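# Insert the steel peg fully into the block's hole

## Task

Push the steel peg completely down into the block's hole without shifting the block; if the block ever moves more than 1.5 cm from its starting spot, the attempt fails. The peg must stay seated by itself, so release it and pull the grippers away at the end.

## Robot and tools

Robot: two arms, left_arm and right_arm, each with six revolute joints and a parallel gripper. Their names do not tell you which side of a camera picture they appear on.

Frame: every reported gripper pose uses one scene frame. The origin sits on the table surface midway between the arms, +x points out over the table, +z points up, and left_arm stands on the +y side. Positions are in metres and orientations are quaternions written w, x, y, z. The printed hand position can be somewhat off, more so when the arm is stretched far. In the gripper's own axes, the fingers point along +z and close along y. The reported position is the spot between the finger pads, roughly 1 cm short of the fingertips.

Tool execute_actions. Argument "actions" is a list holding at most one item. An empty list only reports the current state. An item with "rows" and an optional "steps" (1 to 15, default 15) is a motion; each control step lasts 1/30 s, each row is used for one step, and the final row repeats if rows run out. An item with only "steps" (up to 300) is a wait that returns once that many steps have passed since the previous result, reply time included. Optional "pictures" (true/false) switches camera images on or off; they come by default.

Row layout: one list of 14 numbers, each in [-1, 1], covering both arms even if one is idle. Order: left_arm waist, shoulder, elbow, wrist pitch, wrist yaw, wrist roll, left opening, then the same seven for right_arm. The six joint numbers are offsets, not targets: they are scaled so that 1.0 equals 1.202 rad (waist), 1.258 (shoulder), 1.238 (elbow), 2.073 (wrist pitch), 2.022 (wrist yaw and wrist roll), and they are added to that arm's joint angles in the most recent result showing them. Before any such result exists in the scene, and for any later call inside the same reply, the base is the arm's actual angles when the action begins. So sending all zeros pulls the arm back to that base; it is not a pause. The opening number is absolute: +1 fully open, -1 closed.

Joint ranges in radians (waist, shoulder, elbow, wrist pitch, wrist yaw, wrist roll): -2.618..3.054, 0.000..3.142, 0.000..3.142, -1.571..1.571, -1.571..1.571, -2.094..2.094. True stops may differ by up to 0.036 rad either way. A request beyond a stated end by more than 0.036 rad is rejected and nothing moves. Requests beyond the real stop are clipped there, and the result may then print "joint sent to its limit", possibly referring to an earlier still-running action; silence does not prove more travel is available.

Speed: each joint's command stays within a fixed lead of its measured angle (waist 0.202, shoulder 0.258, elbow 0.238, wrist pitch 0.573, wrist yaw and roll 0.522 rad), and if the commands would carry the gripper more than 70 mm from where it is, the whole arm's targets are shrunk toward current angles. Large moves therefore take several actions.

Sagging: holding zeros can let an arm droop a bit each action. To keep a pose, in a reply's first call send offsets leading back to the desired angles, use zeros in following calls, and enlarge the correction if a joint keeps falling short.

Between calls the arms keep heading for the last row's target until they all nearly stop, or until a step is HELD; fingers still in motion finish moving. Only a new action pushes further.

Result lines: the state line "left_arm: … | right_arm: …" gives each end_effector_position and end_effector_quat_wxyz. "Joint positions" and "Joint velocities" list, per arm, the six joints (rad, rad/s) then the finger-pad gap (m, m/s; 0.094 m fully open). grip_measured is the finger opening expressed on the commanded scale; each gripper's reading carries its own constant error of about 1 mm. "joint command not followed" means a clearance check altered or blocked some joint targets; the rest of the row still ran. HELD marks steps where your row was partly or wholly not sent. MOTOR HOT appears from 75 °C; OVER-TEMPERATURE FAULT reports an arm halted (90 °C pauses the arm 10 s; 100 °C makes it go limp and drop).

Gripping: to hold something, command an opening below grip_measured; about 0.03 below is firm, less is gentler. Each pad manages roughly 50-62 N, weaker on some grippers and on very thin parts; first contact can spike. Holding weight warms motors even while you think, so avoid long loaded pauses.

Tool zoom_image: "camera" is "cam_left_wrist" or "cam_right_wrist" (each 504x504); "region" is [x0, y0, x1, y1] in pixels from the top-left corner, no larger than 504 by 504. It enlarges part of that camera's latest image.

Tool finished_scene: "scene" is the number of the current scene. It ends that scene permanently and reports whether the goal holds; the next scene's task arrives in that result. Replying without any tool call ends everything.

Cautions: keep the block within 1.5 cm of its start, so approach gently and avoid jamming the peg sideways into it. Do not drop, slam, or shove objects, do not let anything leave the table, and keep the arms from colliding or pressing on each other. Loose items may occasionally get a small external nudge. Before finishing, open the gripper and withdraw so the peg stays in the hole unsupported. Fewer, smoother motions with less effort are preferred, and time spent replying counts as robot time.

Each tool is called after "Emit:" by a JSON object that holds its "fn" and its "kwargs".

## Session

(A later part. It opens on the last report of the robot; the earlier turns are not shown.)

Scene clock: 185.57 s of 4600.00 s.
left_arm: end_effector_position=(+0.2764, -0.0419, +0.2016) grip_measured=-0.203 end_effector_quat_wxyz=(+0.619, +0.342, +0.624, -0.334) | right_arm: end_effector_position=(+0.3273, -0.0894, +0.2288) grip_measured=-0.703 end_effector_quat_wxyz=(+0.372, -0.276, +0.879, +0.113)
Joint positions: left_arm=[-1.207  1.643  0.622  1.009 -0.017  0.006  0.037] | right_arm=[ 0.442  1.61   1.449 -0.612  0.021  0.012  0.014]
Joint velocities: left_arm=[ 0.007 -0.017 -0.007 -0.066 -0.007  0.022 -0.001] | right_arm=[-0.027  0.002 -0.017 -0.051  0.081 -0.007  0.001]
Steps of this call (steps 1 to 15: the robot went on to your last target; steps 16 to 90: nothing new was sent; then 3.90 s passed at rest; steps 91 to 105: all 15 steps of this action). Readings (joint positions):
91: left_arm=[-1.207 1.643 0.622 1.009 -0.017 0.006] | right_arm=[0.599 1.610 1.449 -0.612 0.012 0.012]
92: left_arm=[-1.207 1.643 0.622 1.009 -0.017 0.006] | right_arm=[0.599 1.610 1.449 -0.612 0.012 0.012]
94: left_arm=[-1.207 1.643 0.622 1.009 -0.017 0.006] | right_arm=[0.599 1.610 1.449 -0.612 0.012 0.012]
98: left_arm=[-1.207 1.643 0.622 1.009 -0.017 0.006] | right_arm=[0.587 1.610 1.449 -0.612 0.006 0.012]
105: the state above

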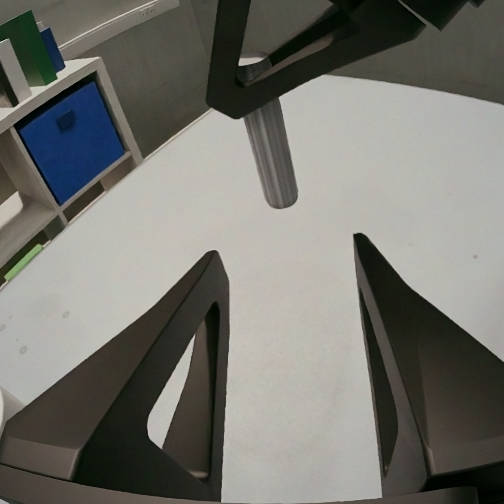

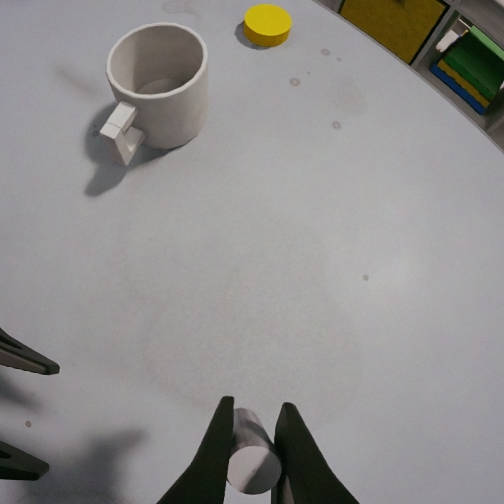

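Emit:
{"fn": "execute_actions", "kwargs": {"actions": [{"rows":[[0,0,0.01,0.02,0,0,-0.2,-0.967,-0.385,-0.54,0.094,0,0,-0.74]]}], "pictures": false}}

Emit:
{"fn": "execute_actions", "kwargs": {"actions": [{"steps":30}]}}

Scene clock: 200.83 s of 4600.00 s.
left_arm: end_effector_position=(+0.2764, -0.0420, +0.2062) grip_measured=-0.203 end_effector_quat_wxyz=(+0.624, +0.338, +0.618, -0.337) | right_arm: end_effector_position=(+0.2740, -0.4521, +0.1502) grip_measured=-0.703 end_effector_quat_wxyz=(+0.371, +0.138, +0.917, -0.059)
Joint positions: left_arm=[-1.207  1.643  0.622  1.028 -0.017  0.006  0.037] | right_arm=[-0.467  1.141  0.782 -0.443  0.019  0.012  0.014]
Joint velocities: left_arm=[ 0.017 -0.017 -0.012 -0.022 -0.022 -0.037  0.   ] | right_arm=[-2.127  0.027 -0.037  0.022 -0.022  0.022  0.   ]
Steps of this call (steps 1 to 15: the robot went on to your last target; steps 16 to 90: nothing new was sent; then 11.77 s passed at rest; steps 91 to 105: all 15 steps of this action). Readings (joint positions):
91: left_arm=[-1.207 1.643 0.622 1.011 -0.017 0.006] | right_arm=[0.430 1.587 1.413 -0.572 0.006 0.012]
92: left_arm=[-1.207 1.643 0.622 1.014 -0.017 0.006] | right_arm=[0.399 1.542 1.351 -0.534 -0.006 0.012]
94: left_arm=[-1.207 1.643 0.622 1.020 -0.017 0.006] | right_arm=[0.298 1.427 1.222 -0.503 -0.005 0.012]
98: left_arm=[-1.207 1.643 0.622 1.025 -0.017 0.006] | right_arm=[0.042 1.181 0.969 -0.452 0.012 0.012]
105: the state above

Scene clock: 201.83 s of 4600.00 s.
left_arm: end_effector_position=(+0.2764, -0.0420, +0.2063) grip_measured=-0.203 end_effector_quat_wxyz=(+0.625, +0.338, +0.618, -0.337) | right_arm: end_effector_position=(+0.2408, -0.5325, +0.1522) grip_measured=-0.703 end_effector_quat_wxyz=(+0.364, +0.255, +0.889, -0.111)
Joint positions: left_arm=[-1.207  1.643  0.622  1.028 -0.017  0.006  0.037] | right_arm=[-0.723  1.141  0.782 -0.43   0.029  0.012  0.014]
Joint velocities: left_arm=[ 0.017 -0.002 -0.012  0.007  0.007 -0.022 -0.   ] | right_arm=[-0.012  0.007 -0.002 -0.081  0.037 -0.11   0.   ]
Steps of this call (steps 1 to 30: the robot went on to your last target). Readings (joint positions):
1: left_arm=[-1.207 1.643 0.622 1.028 -0.017 0.006] | right_arm=[-0.543 1.141 0.782 -0.442 0.019 0.012]
2: left_arm=[-1.207 1.643 0.622 1.028 -0.017 0.006] | right_arm=[-0.614 1.141 0.782 -0.437 0.022 0.012]
4: left_arm=[-1.207 1.643 0.622 1.028 -0.017 0.006] | right_arm=[-0.705 1.141 0.782 -0.430 0.040 0.012]
8: left_arm=[-1.207 1.643 0.622 1.028 -0.017 0.006] | right_arm=[-0.723 1.141 0.782 -0.430 0.038 0.012]
30: the state above
All arms were judged still, so your last target was given up. Only a new action makes them travel on or press farther. Fingers that are still opening or closing keep moving.

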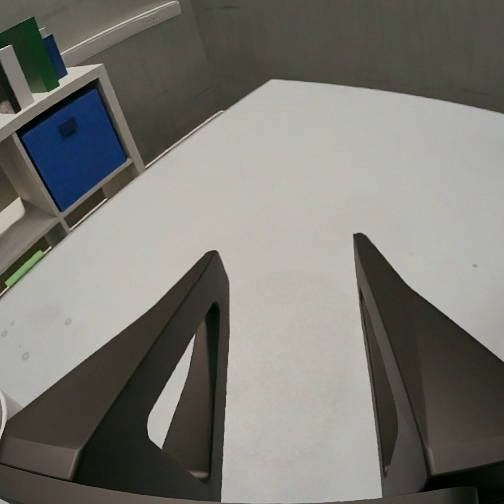

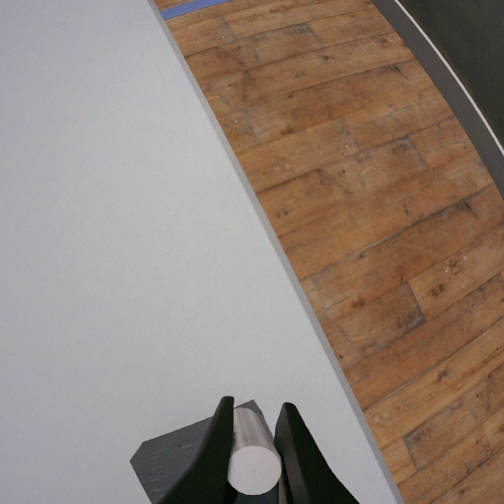

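Emit:
{"fn": "execute_actions", "kwargs": {"actions": [{"rows":[[-0.28,0.42,0.8,-0.22,0,0,1,0.035,-0.165,-0.1,-0.03,0,0,-0.74]]}], "pictures": false}}

Emit:
{"fn": "execute_actions", "kwargs": {"actions": [{"steps":20}]}}

Scene clock: 212.90 s of 4600.00 s.
left_arm: end_effector_position=(+0.1560, -0.2614, +0.1155) grip_measured=+0.997 end_effector_quat_wxyz=(+0.476, +0.500, +0.618, -0.377) | right_arm: end_effector_position=(+0.2136, -0.5052, +0.1557) grip_measured=-0.703 end_effector_quat_wxyz=(+0.383, +0.239, +0.885, -0.110)
Joint positions: left_arm=[-1.562  2.23   1.372  0.592 -0.016  0.006  0.094] | right_arm=[-0.69   0.94   0.674 -0.484  0.029  0.012  0.014]
Joint velocities: left_arm=[ 0.012  0.002  1.062 -0.227 -0.081  0.007  0.   ] | right_arm=[-0.007 -0.002 -0.007 -0.037  0.037  0.007  0.   ]
Steps of this call (steps 1 to 90: nothing new was sent; then 7.57 s passed at rest; steps 91 to 105: all 15 steps of this action). Readings (joint positions):
91: left_arm=[-1.219 1.656 0.639 1.004 -0.025 0.006] | right_arm=[-0.718 1.117 0.762 -0.421 0.031 0.012]
92: left_arm=[-1.243 1.690 0.679 0.969 -0.030 0.006] | right_arm=[-0.708 1.066 0.729 -0.426 0.032 0.012]
94: left_arm=[-1.310 1.779 0.769 0.902 -0.031 0.006] | right_arm=[-0.693 0.972 0.682 -0.463 0.030 0.012]
98: left_arm=[-1.450 1.985 0.956 0.787 -0.030 0.006] | right_arm=[-0.690 0.940 0.674 -0.482 0.029 0.012]
105: the state above

Scene clock: 213.57 s of 4600.00 s.
left_arm: end_effector_position=(+0.1705, -0.2893, +0.2522) grip_measured=+0.997 end_effector_quat_wxyz=(+0.556, +0.440, +0.553, -0.437) | right_arm: end_effector_position=(+0.2136, -0.5052, +0.1557) grip_measured=-0.703 end_effector_quat_wxyz=(+0.383, +0.239, +0.885, -0.110)
Joint positions: left_arm=[-1.549  2.178  1.601  0.578 -0.016  0.006  0.094] | right_arm=[-0.69   0.94   0.674 -0.484  0.029  0.012  0.014]
Joint velocities: left_arm=[ 0.002 -0.017 -0.017  0.007 -0.051 -0.051  0.   ] | right_arm=[-0.012 -0.017  0.007  0.037  0.022 -0.051 -0.   ]
Steps of this call (steps 1 to 20: the robot went on to your last target). Readings (joint positions):
1: left_arm=[-1.562 2.230 1.409 0.587 -0.016 0.006] | right_arm=[-0.690 0.940 0.674 -0.484 0.029 0.012]
2: left_arm=[-1.561 2.230 1.449 0.586 -0.016 0.006] | right_arm=[-0.690 0.940 0.674 -0.484 0.029 0.012]
4: left_arm=[-1.558 2.228 1.522 0.585 -0.016 0.006] | right_arm=[-0.690 0.940 0.674 -0.484 0.029 0.012]
8: left_arm=[-1.551 2.194 1.593 0.585 -0.016 0.006] | right_arm=[-0.690 0.940 0.674 -0.484 0.029 0.012]
20: the state above

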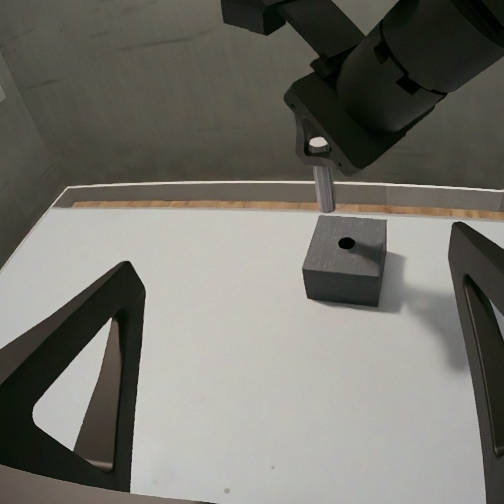

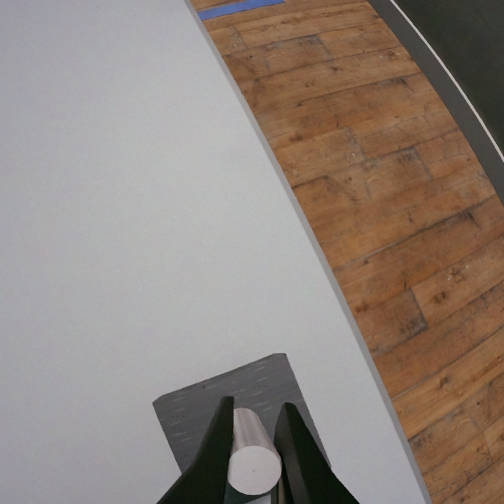

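Emit:
{"fn": "execute_actions", "kwargs": {"actions": [{"rows":[[0,0,0.01,0,0,0,1,0,-0.15,-0.182,0.063,-0.01,0,-0.74]]}], "pictures": false}}

Emit:
{"fn": "execute_actions", "kwargs": {"actions": [{"steps":8}]}}

Emit:
{"fn": "zoom_image", "kwargs": {"camera": "cam_left_wrist", "region": [240,110,440,310]}}

Scene clock: 226.73 s of 4600.00 s.
left_arm: end_effector_position=(+0.1705, -0.2893, +0.2522) grip_measured=+0.997 end_effector_quat_wxyz=(+0.556, +0.440, +0.553, -0.437) | right_arm: end_effector_position=(+0.1923, -0.4910, +0.1238) grip_measured=-0.703 end_effector_quat_wxyz=(+0.411, +0.233, +0.874, -0.110)
Joint positions: left_arm=[-1.549  2.178  1.601  0.578 -0.016  0.006  0.094] | right_arm=[-0.69   0.766  0.45  -0.376  0.017  0.012  0.014]
Joint velocities: left_arm=[ 0.007  0.017  0.012 -0.007 -0.007  0.037 -0.001] | right_arm=[ 0.017  0.002  0.002  0.051 -0.007  0.066 -0.001]
Steps of this call (steps 1 to 15: the robot went on to your last target; steps 16 to 90: nothing new was sent; then 9.67 s passed at rest; steps 91 to 105: all 15 steps of this action). Readings (joint positions):
91: left_arm=[-1.549 2.178 1.601 0.578 -0.016 0.006] | right_arm=[-0.690 0.915 0.638 -0.442 0.028 0.012]
92: left_arm=[-1.549 2.178 1.601 0.578 -0.016 0.006] | right_arm=[-0.690 0.861 0.579 -0.403 0.025 0.012]
94: left_arm=[-1.549 2.178 1.601 0.578 -0.016 0.006] | right_arm=[-0.690 0.778 0.491 -0.400 0.022 0.012]
98: left_arm=[-1.549 2.178 1.601 0.578 -0.016 0.006] | right_arm=[-0.690 0.766 0.450 -0.401 0.019 0.012]
105: the state above

Scene clock: 227.00 s of 4600.00 s.
left_arm: end_effector_position=(+0.1705, -0.2893, +0.2522) grip_measured=+0.997 end_effector_quat_wxyz=(+0.556, +0.440, +0.553, -0.437) | right_arm: end_effector_position=(+0.1929, -0.4912, +0.1246) grip_measured=-0.703 end_effector_quat_wxyz=(+0.413, +0.233, +0.874, -0.111)
Joint positions: left_arm=[-1.549  2.178  1.601  0.578 -0.016  0.006  0.094] | right_arm=[-0.69   0.766  0.45  -0.372  0.016  0.012  0.014]
Joint velocities: left_arm=[-0.007 -0.007 -0.007  0.007 -0.007  0.007  0.   ] | right_arm=[ 0.012  0.002  0.002 -0.022  0.022 -0.037  0.   ]
Steps of this call (steps 1 to 8: the robot went on to your last target). Readings (joint positions):
1: left_arm=[-1.549 2.178 1.601 0.578 -0.016 0.006] | right_arm=[-0.690 0.766 0.450 -0.375 0.017 0.012]
2: left_arm=[-1.549 2.178 1.601 0.578 -0.016 0.006] | right_arm=[-0.690 0.766 0.450 -0.374 0.017 0.012]
4: left_arm=[-1.549 2.178 1.601 0.578 -0.016 0.006] | right_arm=[-0.690 0.766 0.450 -0.373 0.017 0.012]
8: the state above

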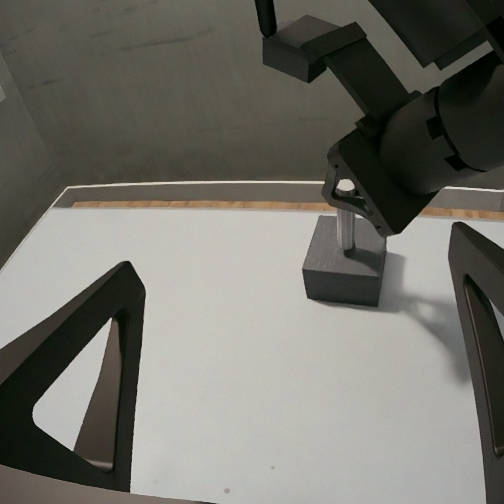

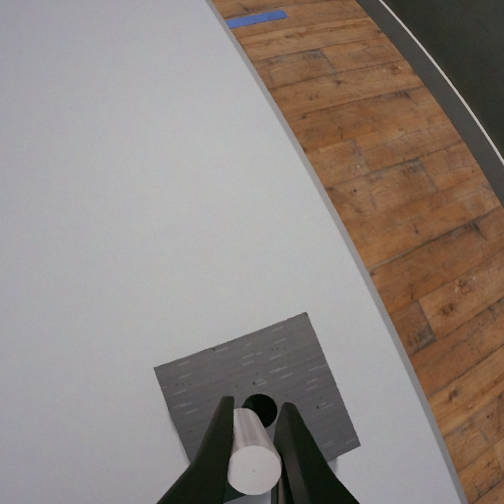

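Region (240, 110, 440, 310) of cam_left_wrist's 504x504 image, scaled by 2.520, with more detail than that image has.

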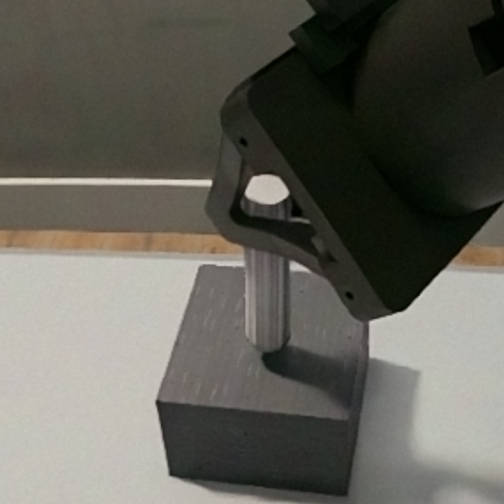

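Emit:
{"fn": "execute_actions", "kwargs": {"actions": [{"rows":[[0,0,0.01,0,0,0,1,-0.033,0,0,0.018,0,0,-0.74]]}]}}

Emit:
{"fn": "zoom_image", "kwargs": {"camera": "cam_left_wrist", "region": [280,150,430,300]}}

Emit:
{"fn": "zoom_image", "kwargs": {"camera": "cam_right_wrist", "region": [170,354,320,504]}}

Scene clock: 244.80 s of 4600.00 s.
left_arm: end_effector_position=(+0.1705, -0.2893, +0.2522) grip_measured=+0.997 end_effector_quat_wxyz=(+0.556, +0.440, +0.553, -0.437) | right_arm: end_effector_position=(+0.1916, -0.4995, +0.1283) grip_measured=-0.703 end_effector_quat_wxyz=(+0.419, +0.245, +0.866, -0.118)
Joint positions: left_arm=[-1.549  2.178  1.601  0.578 -0.016  0.006  0.094] | right_arm=[-0.72   0.766  0.45  -0.353  0.014  0.012  0.014]
Joint velocities: left_arm=[ 0.002  0.002 -0.002  0.007  0.022 -0.022  0.   ] | right_arm=[-0.002 -0.002  0.002  0.007 -0.022 -0.022 -0.   ]
Steps of this call (steps 1 to 15: the robot went on to your last target; steps 16 to 90: nothing new was sent; then 14.30 s passed at rest; steps 91 to 105: all 15 steps of this action). Readings (joint positions):
91: left_arm=[-1.549 2.178 1.601 0.578 -0.016 0.006] | right_arm=[-0.695 0.766 0.450 -0.370 0.014 0.012]
92: left_arm=[-1.549 2.178 1.601 0.578 -0.016 0.006] | right_arm=[-0.705 0.766 0.450 -0.367 0.014 0.012]
94: left_arm=[-1.549 2.178 1.601 0.578 -0.016 0.006] | right_arm=[-0.718 0.766 0.450 -0.361 0.014 0.012]
98: left_arm=[-1.549 2.178 1.601 0.578 -0.016 0.006] | right_arm=[-0.720 0.766 0.450 -0.355 0.014 0.012]
105: the state above

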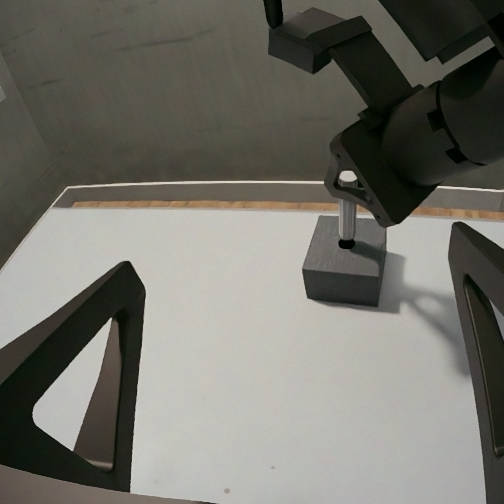

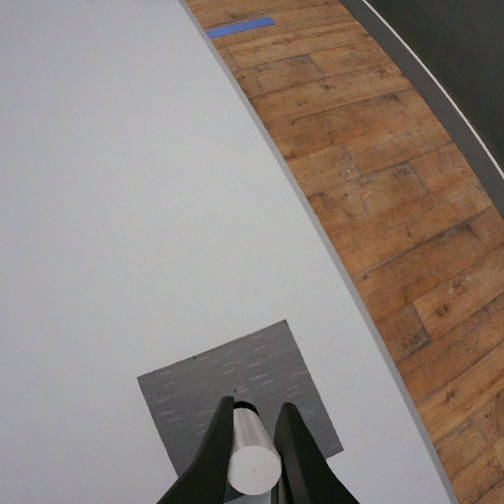

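Region (280, 150, 430, 300) of cam_left_wrist's 504x504 image, scaled by 3.360, with more detail than that image has.

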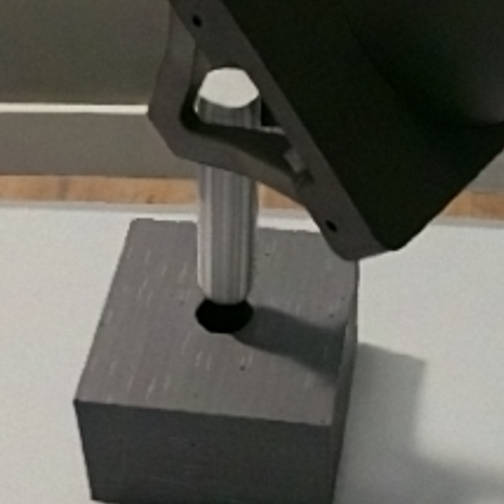

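Region (170, 354, 320, 504) of cam_right_wrist's 504x504 image, scaled by 3.360, with more detail than that image has.

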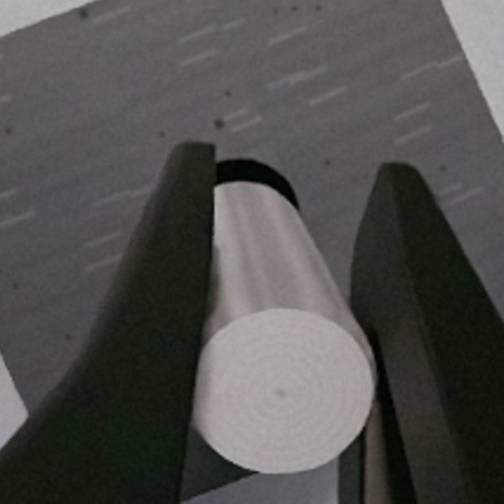

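Emit:
{"fn": "execute_actions", "kwargs": {"actions": [{"rows":[[0,0,0.01,0,0,0,1,0,0,-0.025,0.012,0,0,-0.74],[0,0,0.01,0,0,0,1,0,0,-0.025,0.02,0,0,-0.74],[0,0,0.01,0,0,0,1,0,0,-0.025,0.025,0,0,-0.74],[0,0,0.01,0,0,0,1,0,0.005,-0.035,0.03,0,0,-0.74],[0,0,0.01,0,0,0,1,0,0.01,-0.045,0.035,0,0,-0.74],[0,0,0.01,0,0,0,1,0,0.012,-0.06,0.038,0,0,-0.74]]}]}}

Emit:
{"fn": "zoom_image", "kwargs": {"camera": "cam_left_wrist", "region": [280,150,430,300]}}

Scene clock: 254.00 s of 4600.00 s.
left_arm: end_effector_position=(+0.1705, -0.2893, +0.2522) grip_measured=+0.997 end_effector_quat_wxyz=(+0.556, +0.440, +0.553, -0.437) | right_arm: end_effector_position=(+0.1924, -0.5000, +0.1163) grip_measured=-0.703 end_effector_quat_wxyz=(+0.423, +0.244, +0.864, -0.119)
Joint positions: left_arm=[-1.549  2.178  1.601  0.578 -0.016  0.006  0.094] | right_arm=[-0.72   0.773  0.397 -0.285  0.014  0.012  0.014]
Joint velocities: left_arm=[-0.017 -0.007 -0.002 -0.007 -0.037  0.007 -0.   ] | right_arm=[-0.007  0.002  0.017  0.022  0.051 -0.081 -0.   ]
Steps of this call (steps 1 to 15: the robot went on to your last target; steps 16 to 90: nothing new was sent; then 5.70 s passed at rest; steps 91 to 105: all 15 steps of this action). Readings (joint positions):
91: left_arm=[-1.549 2.178 1.601 0.578 -0.016 0.006] | right_arm=[-0.720 0.766 0.449 -0.350 0.014 0.012]
92: left_arm=[-1.549 2.178 1.601 0.578 -0.016 0.006] | right_arm=[-0.720 0.766 0.445 -0.345 0.014 0.012]
94: left_arm=[-1.549 2.178 1.601 0.578 -0.016 0.006] | right_arm=[-0.720 0.766 0.436 -0.334 0.014 0.012]
98: left_arm=[-1.549 2.178 1.601 0.578 -0.016 0.006] | right_arm=[-0.720 0.770 0.402 -0.301 0.014 0.012]
105: the state above

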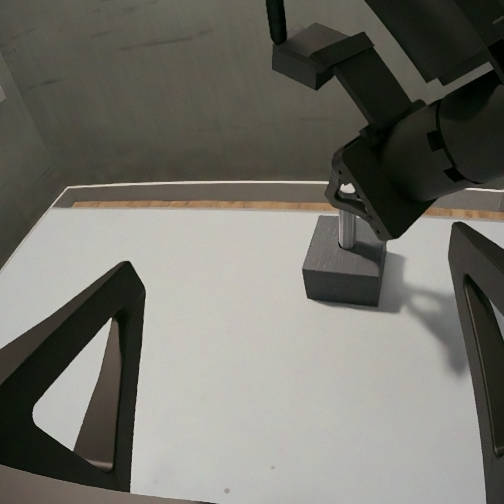

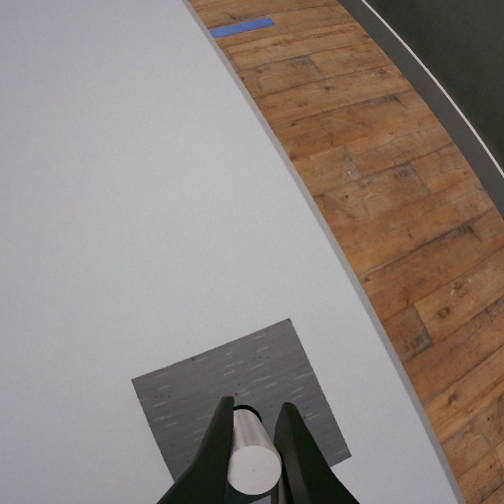

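Region (280, 150, 430, 300) of cam_left_wrist's 504x504 image, scaled by 3.360, with more detail than that image has.

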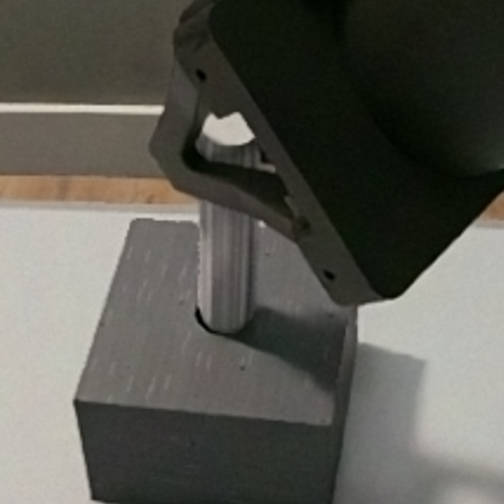

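Slightly short radially; nudge out and down.

Emit:
{"fn": "execute_actions", "kwargs": {"actions": [{"rows":[[0,0,0.01,0,0,0,1,0,0.02,0,0.01,0,0,-0.74],[0,0,0.01,0,0,0,1,0,0.02,0,0.01,0,0,-0.74],[0,0,0.01,0,0,0,1,0,0.02,0,0.01,0,0,-0.74],[0,0,0.01,0,0,0,1,0,0.02,-0.02,0.02,0,0,-0.74],[0,0,0.01,0,0,0,1,0,0.022,-0.03,0.03,0,0,-0.74],[0,0,0.01,0,0,0,1,0,0.024,-0.04,0.035,0,0,-0.74],[0,0,0.01,0,0,0,1,0,0.026,-0.055,0.04,0,0,-0.74]]}]}}

Emit:
{"fn": "zoom_image", "kwargs": {"camera": "cam_left_wrist", "region": [280,150,430,300]}}

Scene clock: 260.93 s of 4600.00 s.
left_arm: end_effector_position=(+0.1705, -0.2893, +0.2522) grip_measured=+0.997 end_effector_quat_wxyz=(+0.556, +0.440, +0.553, -0.437) | right_arm: end_effector_position=(+0.1988, -0.5040, +0.1158) grip_measured=-0.703 end_effector_quat_wxyz=(+0.442, +0.242, +0.855, -0.125)
Joint positions: left_arm=[-1.549  2.178  1.601  0.578 -0.016  0.006  0.094] | right_arm=[-0.72   0.789  0.364 -0.192  0.016  0.012  0.014]
Joint velocities: left_arm=[ 0.007  0.002 -0.012 -0.081 -0.037 -0.037 -0.   ] | right_arm=[ 0.002  0.002 -0.002 -0.037 -0.022  0.007 -0.001]
Steps of this call (steps 1 to 15: the robot went on to your last target; steps 16 to 90: nothing new was sent; then 3.43 s passed at rest; steps 91 to 105: all 15 steps of this action). Readings (joint positions):
91: left_arm=[-1.549 2.178 1.601 0.578 -0.016 0.006] | right_arm=[-0.720 0.776 0.397 -0.283 0.014 0.012]
92: left_arm=[-1.549 2.178 1.601 0.578 -0.016 0.006] | right_arm=[-0.720 0.780 0.397 -0.278 0.014 0.012]
94: left_arm=[-1.549 2.178 1.601 0.578 -0.016 0.006] | right_arm=[-0.720 0.785 0.397 -0.270 0.014 0.012]
98: left_arm=[-1.549 2.178 1.601 0.578 -0.016 0.006] | right_arm=[-0.720 0.789 0.376 -0.221 0.015 0.012]
105: the state above

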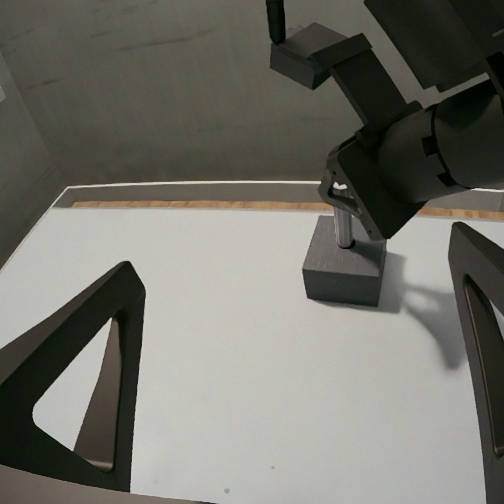

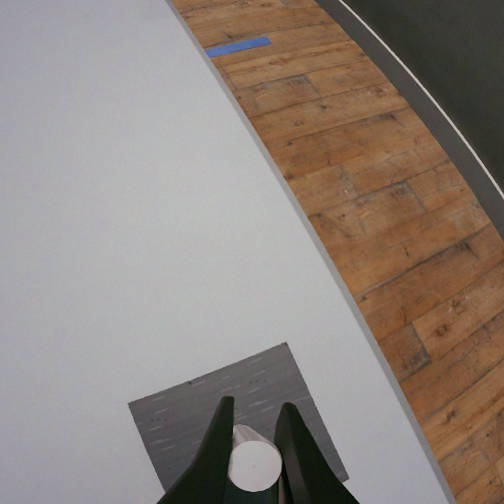

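Region (280, 150, 430, 300) of cam_left_wrist's 504x504 image, scaled by 3.360, with more detail than that image has.

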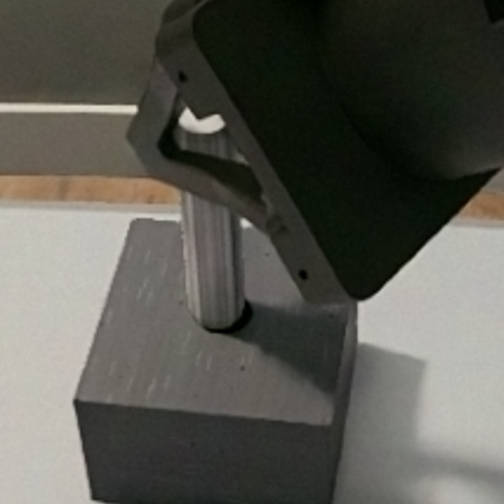

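Emit:
{"fn": "execute_actions", "kwargs": {"actions": [{"rows":[[0,0,0.01,0,0,0,1,0,-0.028,-0.015,0,0,0,-0.74]]}]}}

Emit:
{"fn": "zoom_image", "kwargs": {"camera": "cam_left_wrist", "region": [280,150,430,300]}}

Scene clock: 269.10 s of 4600.00 s.
left_arm: end_effector_position=(+0.1705, -0.2893, +0.2522) grip_measured=+0.997 end_effector_quat_wxyz=(+0.556, +0.440, +0.553, -0.437) | right_arm: end_effector_position=(+0.1988, -0.5040, +0.1189) grip_measured=-0.703 end_effector_quat_wxyz=(+0.447, +0.241, +0.852, -0.126)
Joint positions: left_arm=[-1.549  2.178  1.601  0.578 -0.016  0.006  0.094] | right_arm=[-0.72   0.777  0.363 -0.191  0.016  0.012  0.014]
Joint velocities: left_arm=[-0.007  0.002 -0.012 -0.007  0.051 -0.051  0.   ] | right_arm=[ 0.012 -0.002 -0.017 -0.022 -0.007 -0.066  0.001]
Steps of this call (steps 1 to 15: the robot went on to your last target; steps 16 to 90: nothing new was sent; then 4.67 s passed at rest; steps 91 to 105: all 15 steps of this action). Readings (joint positions):
91: left_arm=[-1.549 2.178 1.601 0.578 -0.016 0.006] | right_arm=[-0.720 0.786 0.363 -0.189 0.016 0.012]
92: left_arm=[-1.549 2.178 1.601 0.578 -0.016 0.006] | right_arm=[-0.720 0.783 0.363 -0.190 0.016 0.012]
94: left_arm=[-1.549 2.178 1.601 0.578 -0.016 0.006] | right_arm=[-0.720 0.779 0.363 -0.191 0.016 0.012]
98: left_arm=[-1.549 2.178 1.601 0.578 -0.016 0.006] | right_arm=[-0.720 0.777 0.363 -0.191 0.016 0.012]
105: the state above

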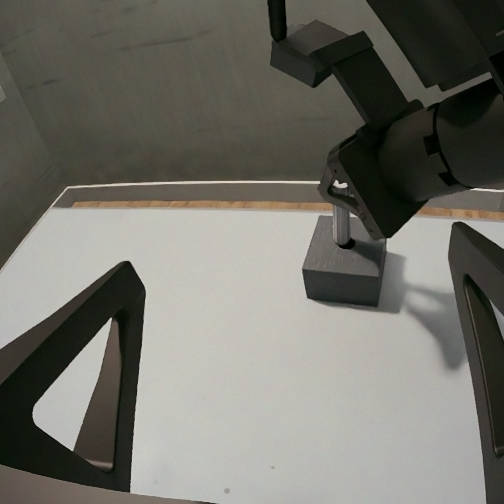

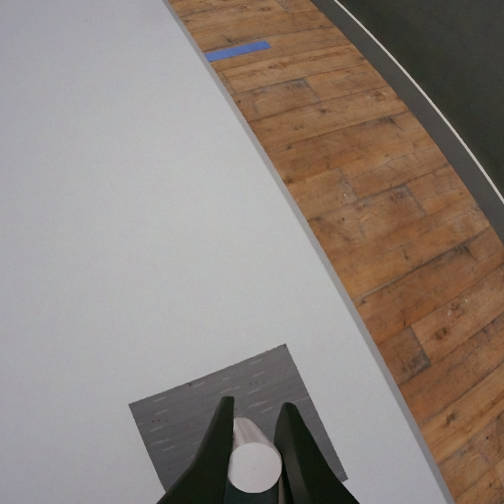

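Region (280, 150, 430, 300) of cam_left_wrist's 504x504 image, scaled by 3.360, with more detail than that image has.

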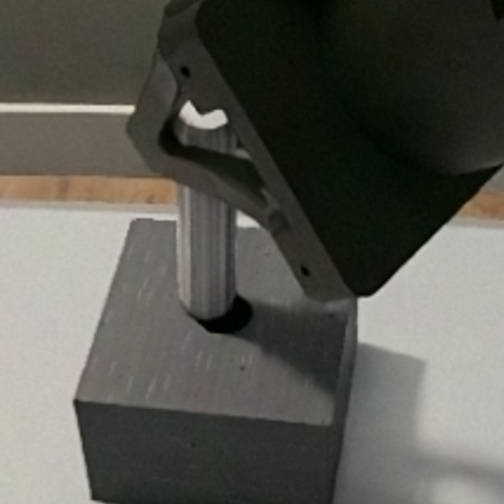

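Emit:
{"fn": "execute_actions", "kwargs": {"actions": [{"rows":[[0,0,0.01,0,0,0,1,0,-0.05,0,0,0,0,-0.74],[0,0,0.01,0,0,0,1,0,-0.05,0,0,0,0,-0.74],[0,0,0.01,0,0,0,1,0,-0.05,-0.02,0,0,0,-0.74],[0,0,0.01,0,0,0,1,0,-0.05,-0.038,0,0,0,-0.74]]}]}}

Emit:
{"fn": "zoom_image", "kwargs": {"camera": "cam_left_wrist", "region": [280,150,430,300]}}

Emit:
{"fn": "zoom_image", "kwargs": {"camera": "cam_right_wrist", "region": [170,354,320,504]}}

Scene clock: 288.80 s of 4600.00 s.
left_arm: end_effector_position=(+0.1705, -0.2893, +0.2522) grip_measured=+0.997 end_effector_quat_wxyz=(+0.556, +0.440, +0.553, -0.437) | right_arm: end_effector_position=(+0.1939, -0.5011, +0.1162) grip_measured=-0.703 end_effector_quat_wxyz=(+0.453, +0.240, +0.849, -0.128)
Joint positions: left_arm=[-1.549  2.178  1.601  0.578 -0.016  0.006  0.094] | right_arm=[-0.72   0.732  0.331 -0.19   0.016  0.012  0.014]
Joint velocities: left_arm=[-0.007 -0.007  0.002 -0.022  0.037 -0.007 -0.001] | right_arm=[-0.002  0.002 -0.012  0.037 -0.007 -0.037  0.001]
Steps of this call (steps 1 to 15: the robot went on to your last target; steps 16 to 90: nothing new was sent; then 16.20 s passed at rest; steps 91 to 105: all 15 steps of this action). Readings (joint positions):
91: left_arm=[-1.549 2.178 1.601 0.578 -0.016 0.006] | right_arm=[-0.720 0.772 0.363 -0.191 0.016 0.012]
92: left_arm=[-1.549 2.178 1.601 0.578 -0.016 0.006] | right_arm=[-0.720 0.761 0.363 -0.195 0.016 0.012]
94: left_arm=[-1.549 2.178 1.601 0.578 -0.016 0.006] | right_arm=[-0.720 0.742 0.360 -0.191 0.016 0.012]
98: left_arm=[-1.549 2.178 1.601 0.578 -0.016 0.006] | right_arm=[-0.720 0.732 0.337 -0.189 0.016 0.012]
105: the state above

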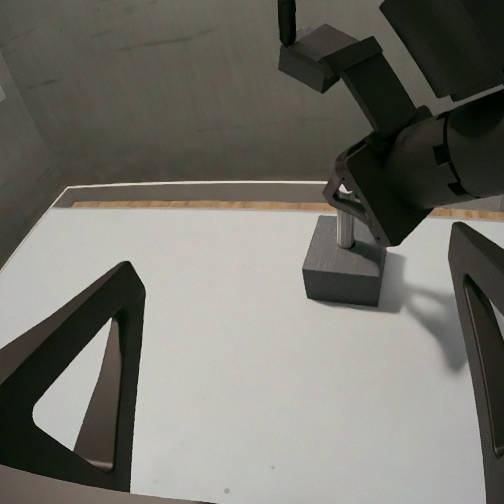

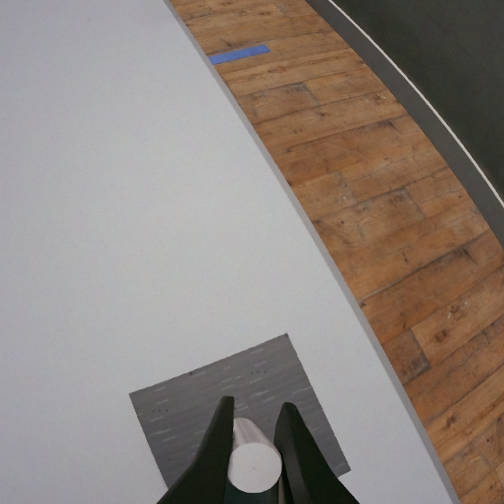

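Region (280, 150, 430, 300) of cam_left_wrist's 504x504 image, scaled by 3.360, with more detail than that image has.

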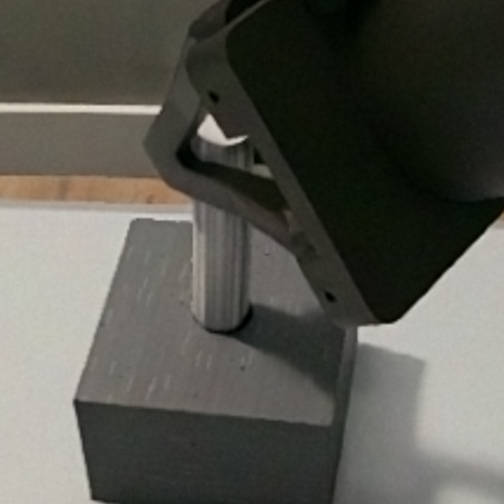

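Region (170, 354, 320, 504) of cam_right_wrist's 504x504 image, scaled by 3.360, with more detail than that image has.

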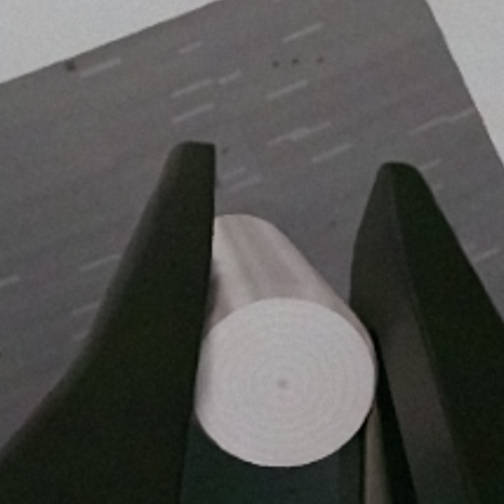

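Emit:
{"fn": "execute_actions", "kwargs": {"actions": [{"rows":[[0,0,0.01,0,0,0,1,0,0.01,-0.012,0,0,0,-0.74],[0,0,0.01,0,0,0,1,0,0.015,-0.012,0,0,0,-0.74],[0,0,0.01,0,0,0,1,0,0.02,-0.012,0,0,0,-0.74],[0,0,0.01,0,0,0,1,0,0.025,-0.012,0,0,0,-0.74],[0,0,0.01,0,0,0,1,0,0.03,-0.012,0,0,0,-0.74],[0,0,0.01,0,0,0,1,0,0.036,-0.012,0,0,0,-0.74]]}]}}

Emit:
{"fn": "zoom_image", "kwargs": {"camera": "cam_left_wrist", "region": [280,150,430,300]}}

Scene clock: 298.23 s of 4600.00 s.
left_arm: end_effector_position=(+0.1705, -0.2893, +0.2522) grip_measured=+0.997 end_effector_quat_wxyz=(+0.556, +0.440, +0.553, -0.437) | right_arm: end_effector_position=(+0.1972, -0.5031, +0.1159) grip_measured=-0.703 end_effector_quat_wxyz=(+0.455, +0.240, +0.848, -0.128)
Joint positions: left_arm=[-1.549  2.178  1.601  0.578 -0.016  0.006  0.094] | right_arm=[-0.72   0.756  0.331 -0.162  0.016  0.012  0.014]
Joint velocities: left_arm=[ 0.002 -0.007 -0.007 -0.081 -0.066  0.051  0.001] | right_arm=[-0.012 -0.002 -0.017  0.007 -0.022  0.037  0.   ]
Steps of this call (steps 1 to 15: the robot went on to your last target; steps 16 to 90: nothing new was sent; then 5.93 s passed at rest; steps 91 to 105: all 15 steps of this action). Readings (joint positions):
91: left_arm=[-1.549 2.178 1.601 0.578 -0.016 0.006] | right_arm=[-0.720 0.732 0.331 -0.190 0.016 0.012]
92: left_arm=[-1.549 2.178 1.601 0.578 -0.016 0.006] | right_arm=[-0.720 0.734 0.331 -0.190 0.016 0.012]
94: left_arm=[-1.549 2.178 1.601 0.578 -0.016 0.006] | right_arm=[-0.720 0.740 0.331 -0.183 0.016 0.012]
98: left_arm=[-1.549 2.178 1.601 0.578 -0.016 0.006] | right_arm=[-0.720 0.753 0.331 -0.166 0.016 0.012]
105: the state above

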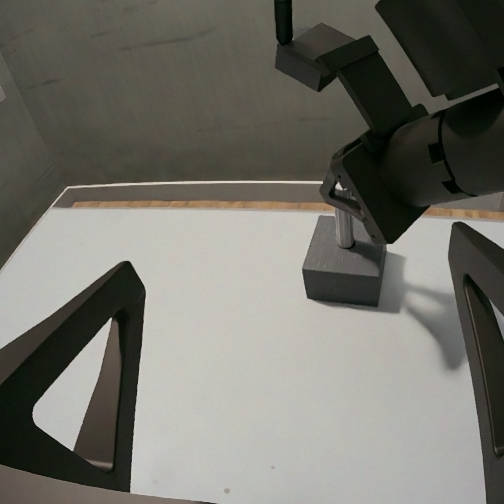

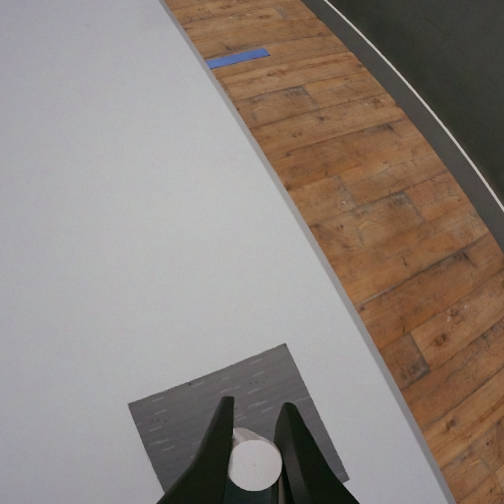

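Region (280, 150, 430, 300) of cam_left_wrist's 504x504 image, scaled by 3.360, with more detail than that image has.

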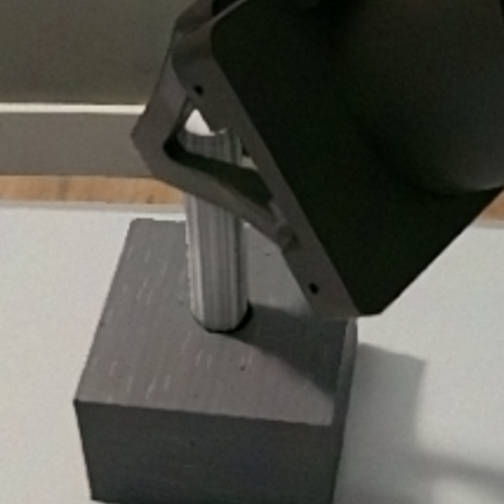

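Emit:
{"fn": "execute_actions", "kwargs": {"actions": [{"rows":[[0,0,0.01,0,0,0,1,-0.012,-0.01,-0.02,-0.03,0,0,-0.74]]}]}}

Emit:
{"fn": "zoom_image", "kwargs": {"camera": "cam_left_wrist", "region": [280,150,430,300]}}

Scene clock: 309.83 s of 4600.00 s.
left_arm: end_effector_position=(+0.1705, -0.2893, +0.2522) grip_measured=+0.997 end_effector_quat_wxyz=(+0.556, +0.440, +0.553, -0.437) | right_arm: end_effector_position=(+0.1968, -0.5035, +0.1158) grip_measured=-0.703 end_effector_quat_wxyz=(+0.455, +0.241, +0.848, -0.128)
Joint positions: left_arm=[-1.549  2.178  1.601  0.578 -0.016  0.006  0.094] | right_arm=[-0.723  0.756  0.331 -0.163  0.014  0.012  0.014]
Joint velocities: left_arm=[-0.017  0.007 -0.002  0.022  0.022 -0.037  0.001] | right_arm=[-0.002 -0.007 -0.007 -0.037  0.051  0.037 -0.   ]
Steps of this call (steps 1 to 15: the robot went on to your last target; steps 16 to 90: nothing new was sent; then 8.10 s passed at rest; steps 91 to 105: all 15 steps of this action). Readings (joint positions):
91: left_arm=[-1.549 2.178 1.601 0.578 -0.016 0.006] | right_arm=[-0.721 0.756 0.331 -0.163 0.016 0.012]
92: left_arm=[-1.549 2.178 1.601 0.578 -0.016 0.006] | right_arm=[-0.722 0.756 0.331 -0.163 0.015 0.012]
94: left_arm=[-1.549 2.178 1.601 0.578 -0.016 0.006] | right_arm=[-0.723 0.756 0.331 -0.163 0.014 0.012]
98: left_arm=[-1.549 2.178 1.601 0.578 -0.016 0.006] | right_arm=[-0.723 0.756 0.331 -0.163 0.014 0.012]
105: the state above

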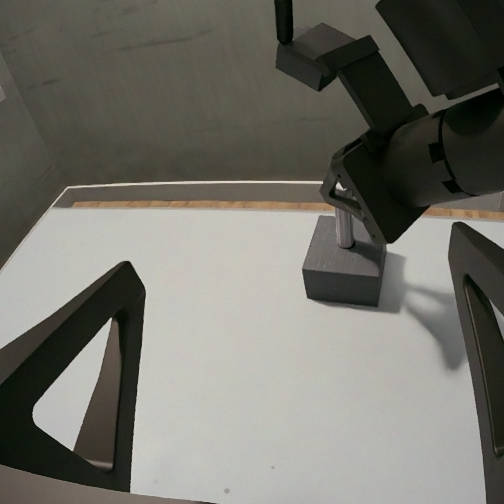

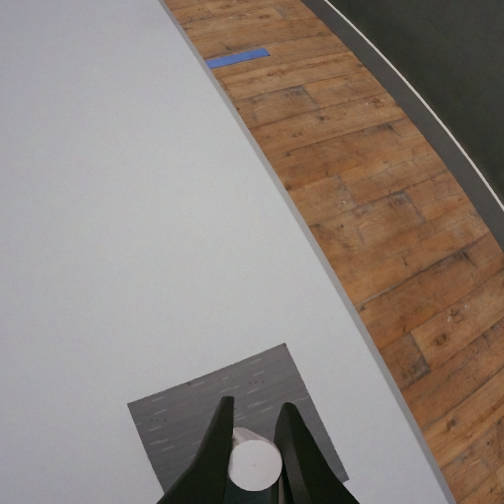

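Region (280, 150, 430, 300) of cam_left_wrist's 504x504 image, scaled by 3.360, with more detail than that image has.

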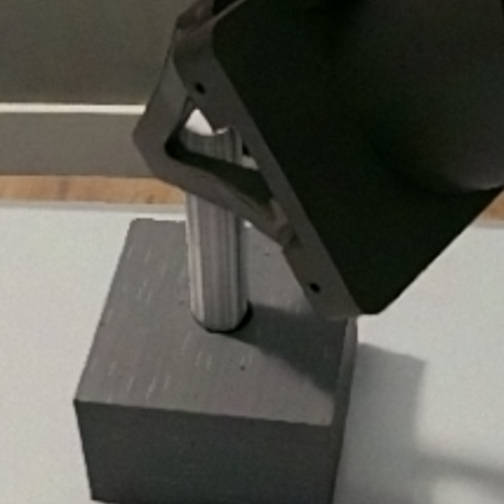

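Emit:
{"fn": "execute_actions", "kwargs": {"actions": [{"rows":[[0,0,0.01,0,0,0,1,-0.01,-0.065,-0.045,-0.025,0,0,-0.74]]}]}}

Emit:
{"fn": "zoom_image", "kwargs": {"camera": "cam_left_wrist", "region": [280,150,430,300]}}

Scene clock: 315.30 s of 4600.00 s.
left_arm: end_effector_position=(+0.1705, -0.2893, +0.2522) grip_measured=+0.997 end_effector_quat_wxyz=(+0.556, +0.440, +0.553, -0.437) | right_arm: end_effector_position=(+0.1897, -0.4993, +0.1124) grip_measured=-0.703 end_effector_quat_wxyz=(+0.459, +0.240, +0.845, -0.129)
Joint positions: left_arm=[-1.549  2.178  1.601  0.578 -0.016  0.006  0.094] | right_arm=[-0.723  0.694  0.297 -0.18   0.014  0.012  0.014]
Joint velocities: left_arm=[-0.012 -0.017 -0.002 -0.022 -0.022 -0.007  0.001] | right_arm=[ 0.002  0.002  0.012 -0.007 -0.037 -0.022 -0.001]
Steps of this call (steps 1 to 15: the robot went on to your last target; steps 16 to 90: nothing new was sent; then 1.97 s passed at rest; steps 91 to 105: all 15 steps of this action). Readings (joint positions):
91: left_arm=[-1.549 2.178 1.601 0.578 -0.016 0.006] | right_arm=[-0.723 0.745 0.328 -0.164 0.014 0.012]
92: left_arm=[-1.549 2.178 1.601 0.578 -0.016 0.006] | right_arm=[-0.723 0.726 0.318 -0.168 0.014 0.012]
94: left_arm=[-1.549 2.178 1.601 0.578 -0.016 0.006] | right_arm=[-0.723 0.699 0.300 -0.179 0.014 0.012]
98: left_arm=[-1.549 2.178 1.601 0.578 -0.016 0.006] | right_arm=[-0.723 0.694 0.297 -0.180 0.014 0.012]
105: the state above

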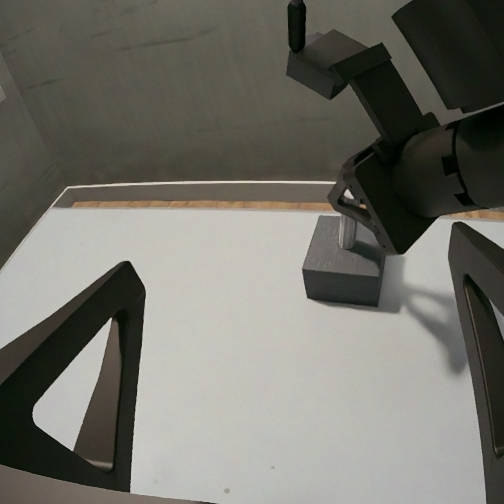

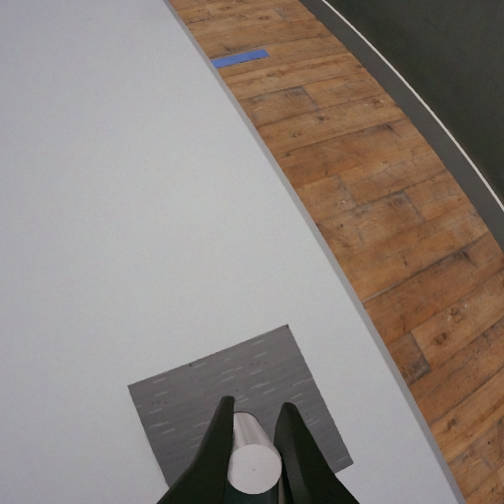

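Region (280, 150, 430, 300) of cam_left_wrist's 504x504 image, scaled by 3.360, with more detail than that image has.

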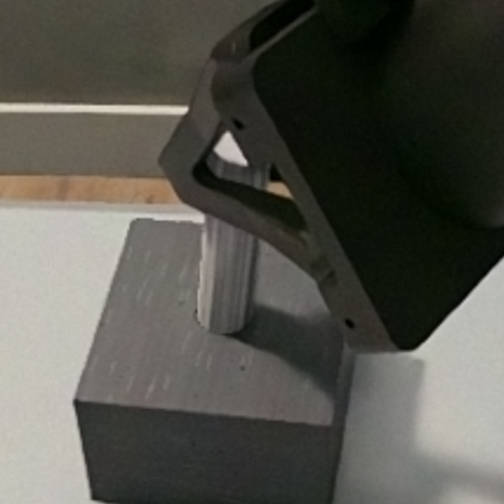

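Entered. Push with the shoulder while holding the wrist.

Emit:
{"fn": "execute_actions", "kwargs": {"actions": [{"rows":[[0,0,0.01,0,0,0,1,0,0.02,0,-0.01,0,0,-0.74],[0,0,0.01,0,0,0,1,0,0.03,0,-0.01,0,0,-0.74],[0,0,0.01,0,0,0,1,0,0.04,0,-0.01,0,0,-0.74],[0,0,0.01,0,0,0,1,0,0.05,0,-0.015,0,0,-0.74]]}]}}

Emit:
{"fn": "zoom_image", "kwargs": {"camera": "cam_left_wrist", "region": [280,150,430,300]}}

Scene clock: 322.23 s of 4600.00 s.
left_arm: end_effector_position=(+0.1705, -0.2893, +0.2522) grip_measured=+0.997 end_effector_quat_wxyz=(+0.556, +0.440, +0.553, -0.437) | right_arm: end_effector_position=(+0.1929, -0.5012, +0.1077) grip_measured=-0.703 end_effector_quat_wxyz=(+0.454, +0.241, +0.848, -0.128)
Joint positions: left_arm=[-1.549  2.178  1.601  0.578 -0.016  0.006  0.094] | right_arm=[-0.723  0.737  0.297 -0.15   0.014  0.012  0.014]
Joint velocities: left_arm=[ 0.002  0.002  0.012  0.051 -0.007  0.007 -0.001] | right_arm=[-0.012 -0.007 -0.012  0.007 -0.007 -0.051  0.001]
Steps of this call (steps 1 to 15: the robot went on to your last target; steps 16 to 90: nothing new was sent; then 3.43 s passed at rest; steps 91 to 105: all 15 steps of this action). Readings (joint positions):
91: left_arm=[-1.549 2.178 1.601 0.578 -0.016 0.006] | right_arm=[-0.723 0.696 0.297 -0.178 0.014 0.012]
92: left_arm=[-1.549 2.178 1.601 0.578 -0.016 0.006] | right_arm=[-0.723 0.702 0.297 -0.174 0.014 0.012]
94: left_arm=[-1.549 2.178 1.601 0.578 -0.016 0.006] | right_arm=[-0.723 0.722 0.297 -0.164 0.014 0.012]
98: left_arm=[-1.549 2.178 1.601 0.578 -0.016 0.006] | right_arm=[-0.723 0.737 0.297 -0.150 0.014 0.012]
105: the state above

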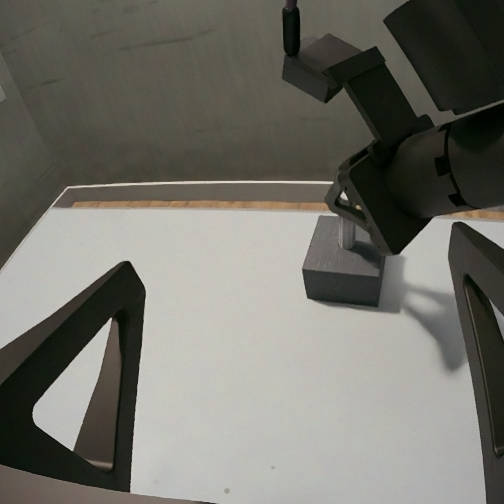

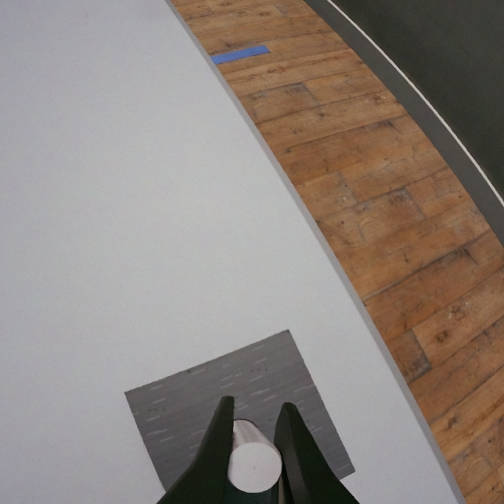

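Region (280, 150, 430, 300) of cam_left_wrist's 504x504 image, scaled by 3.360, with more detail than that image has.

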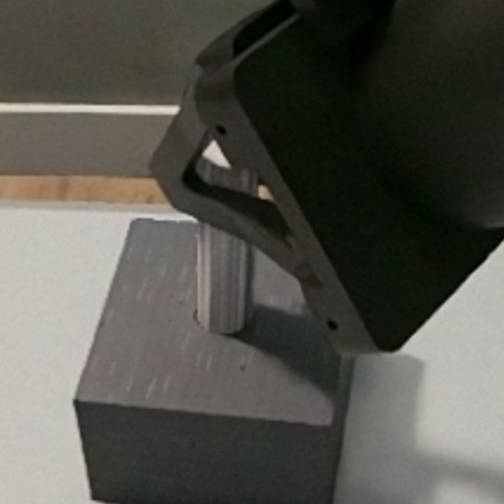

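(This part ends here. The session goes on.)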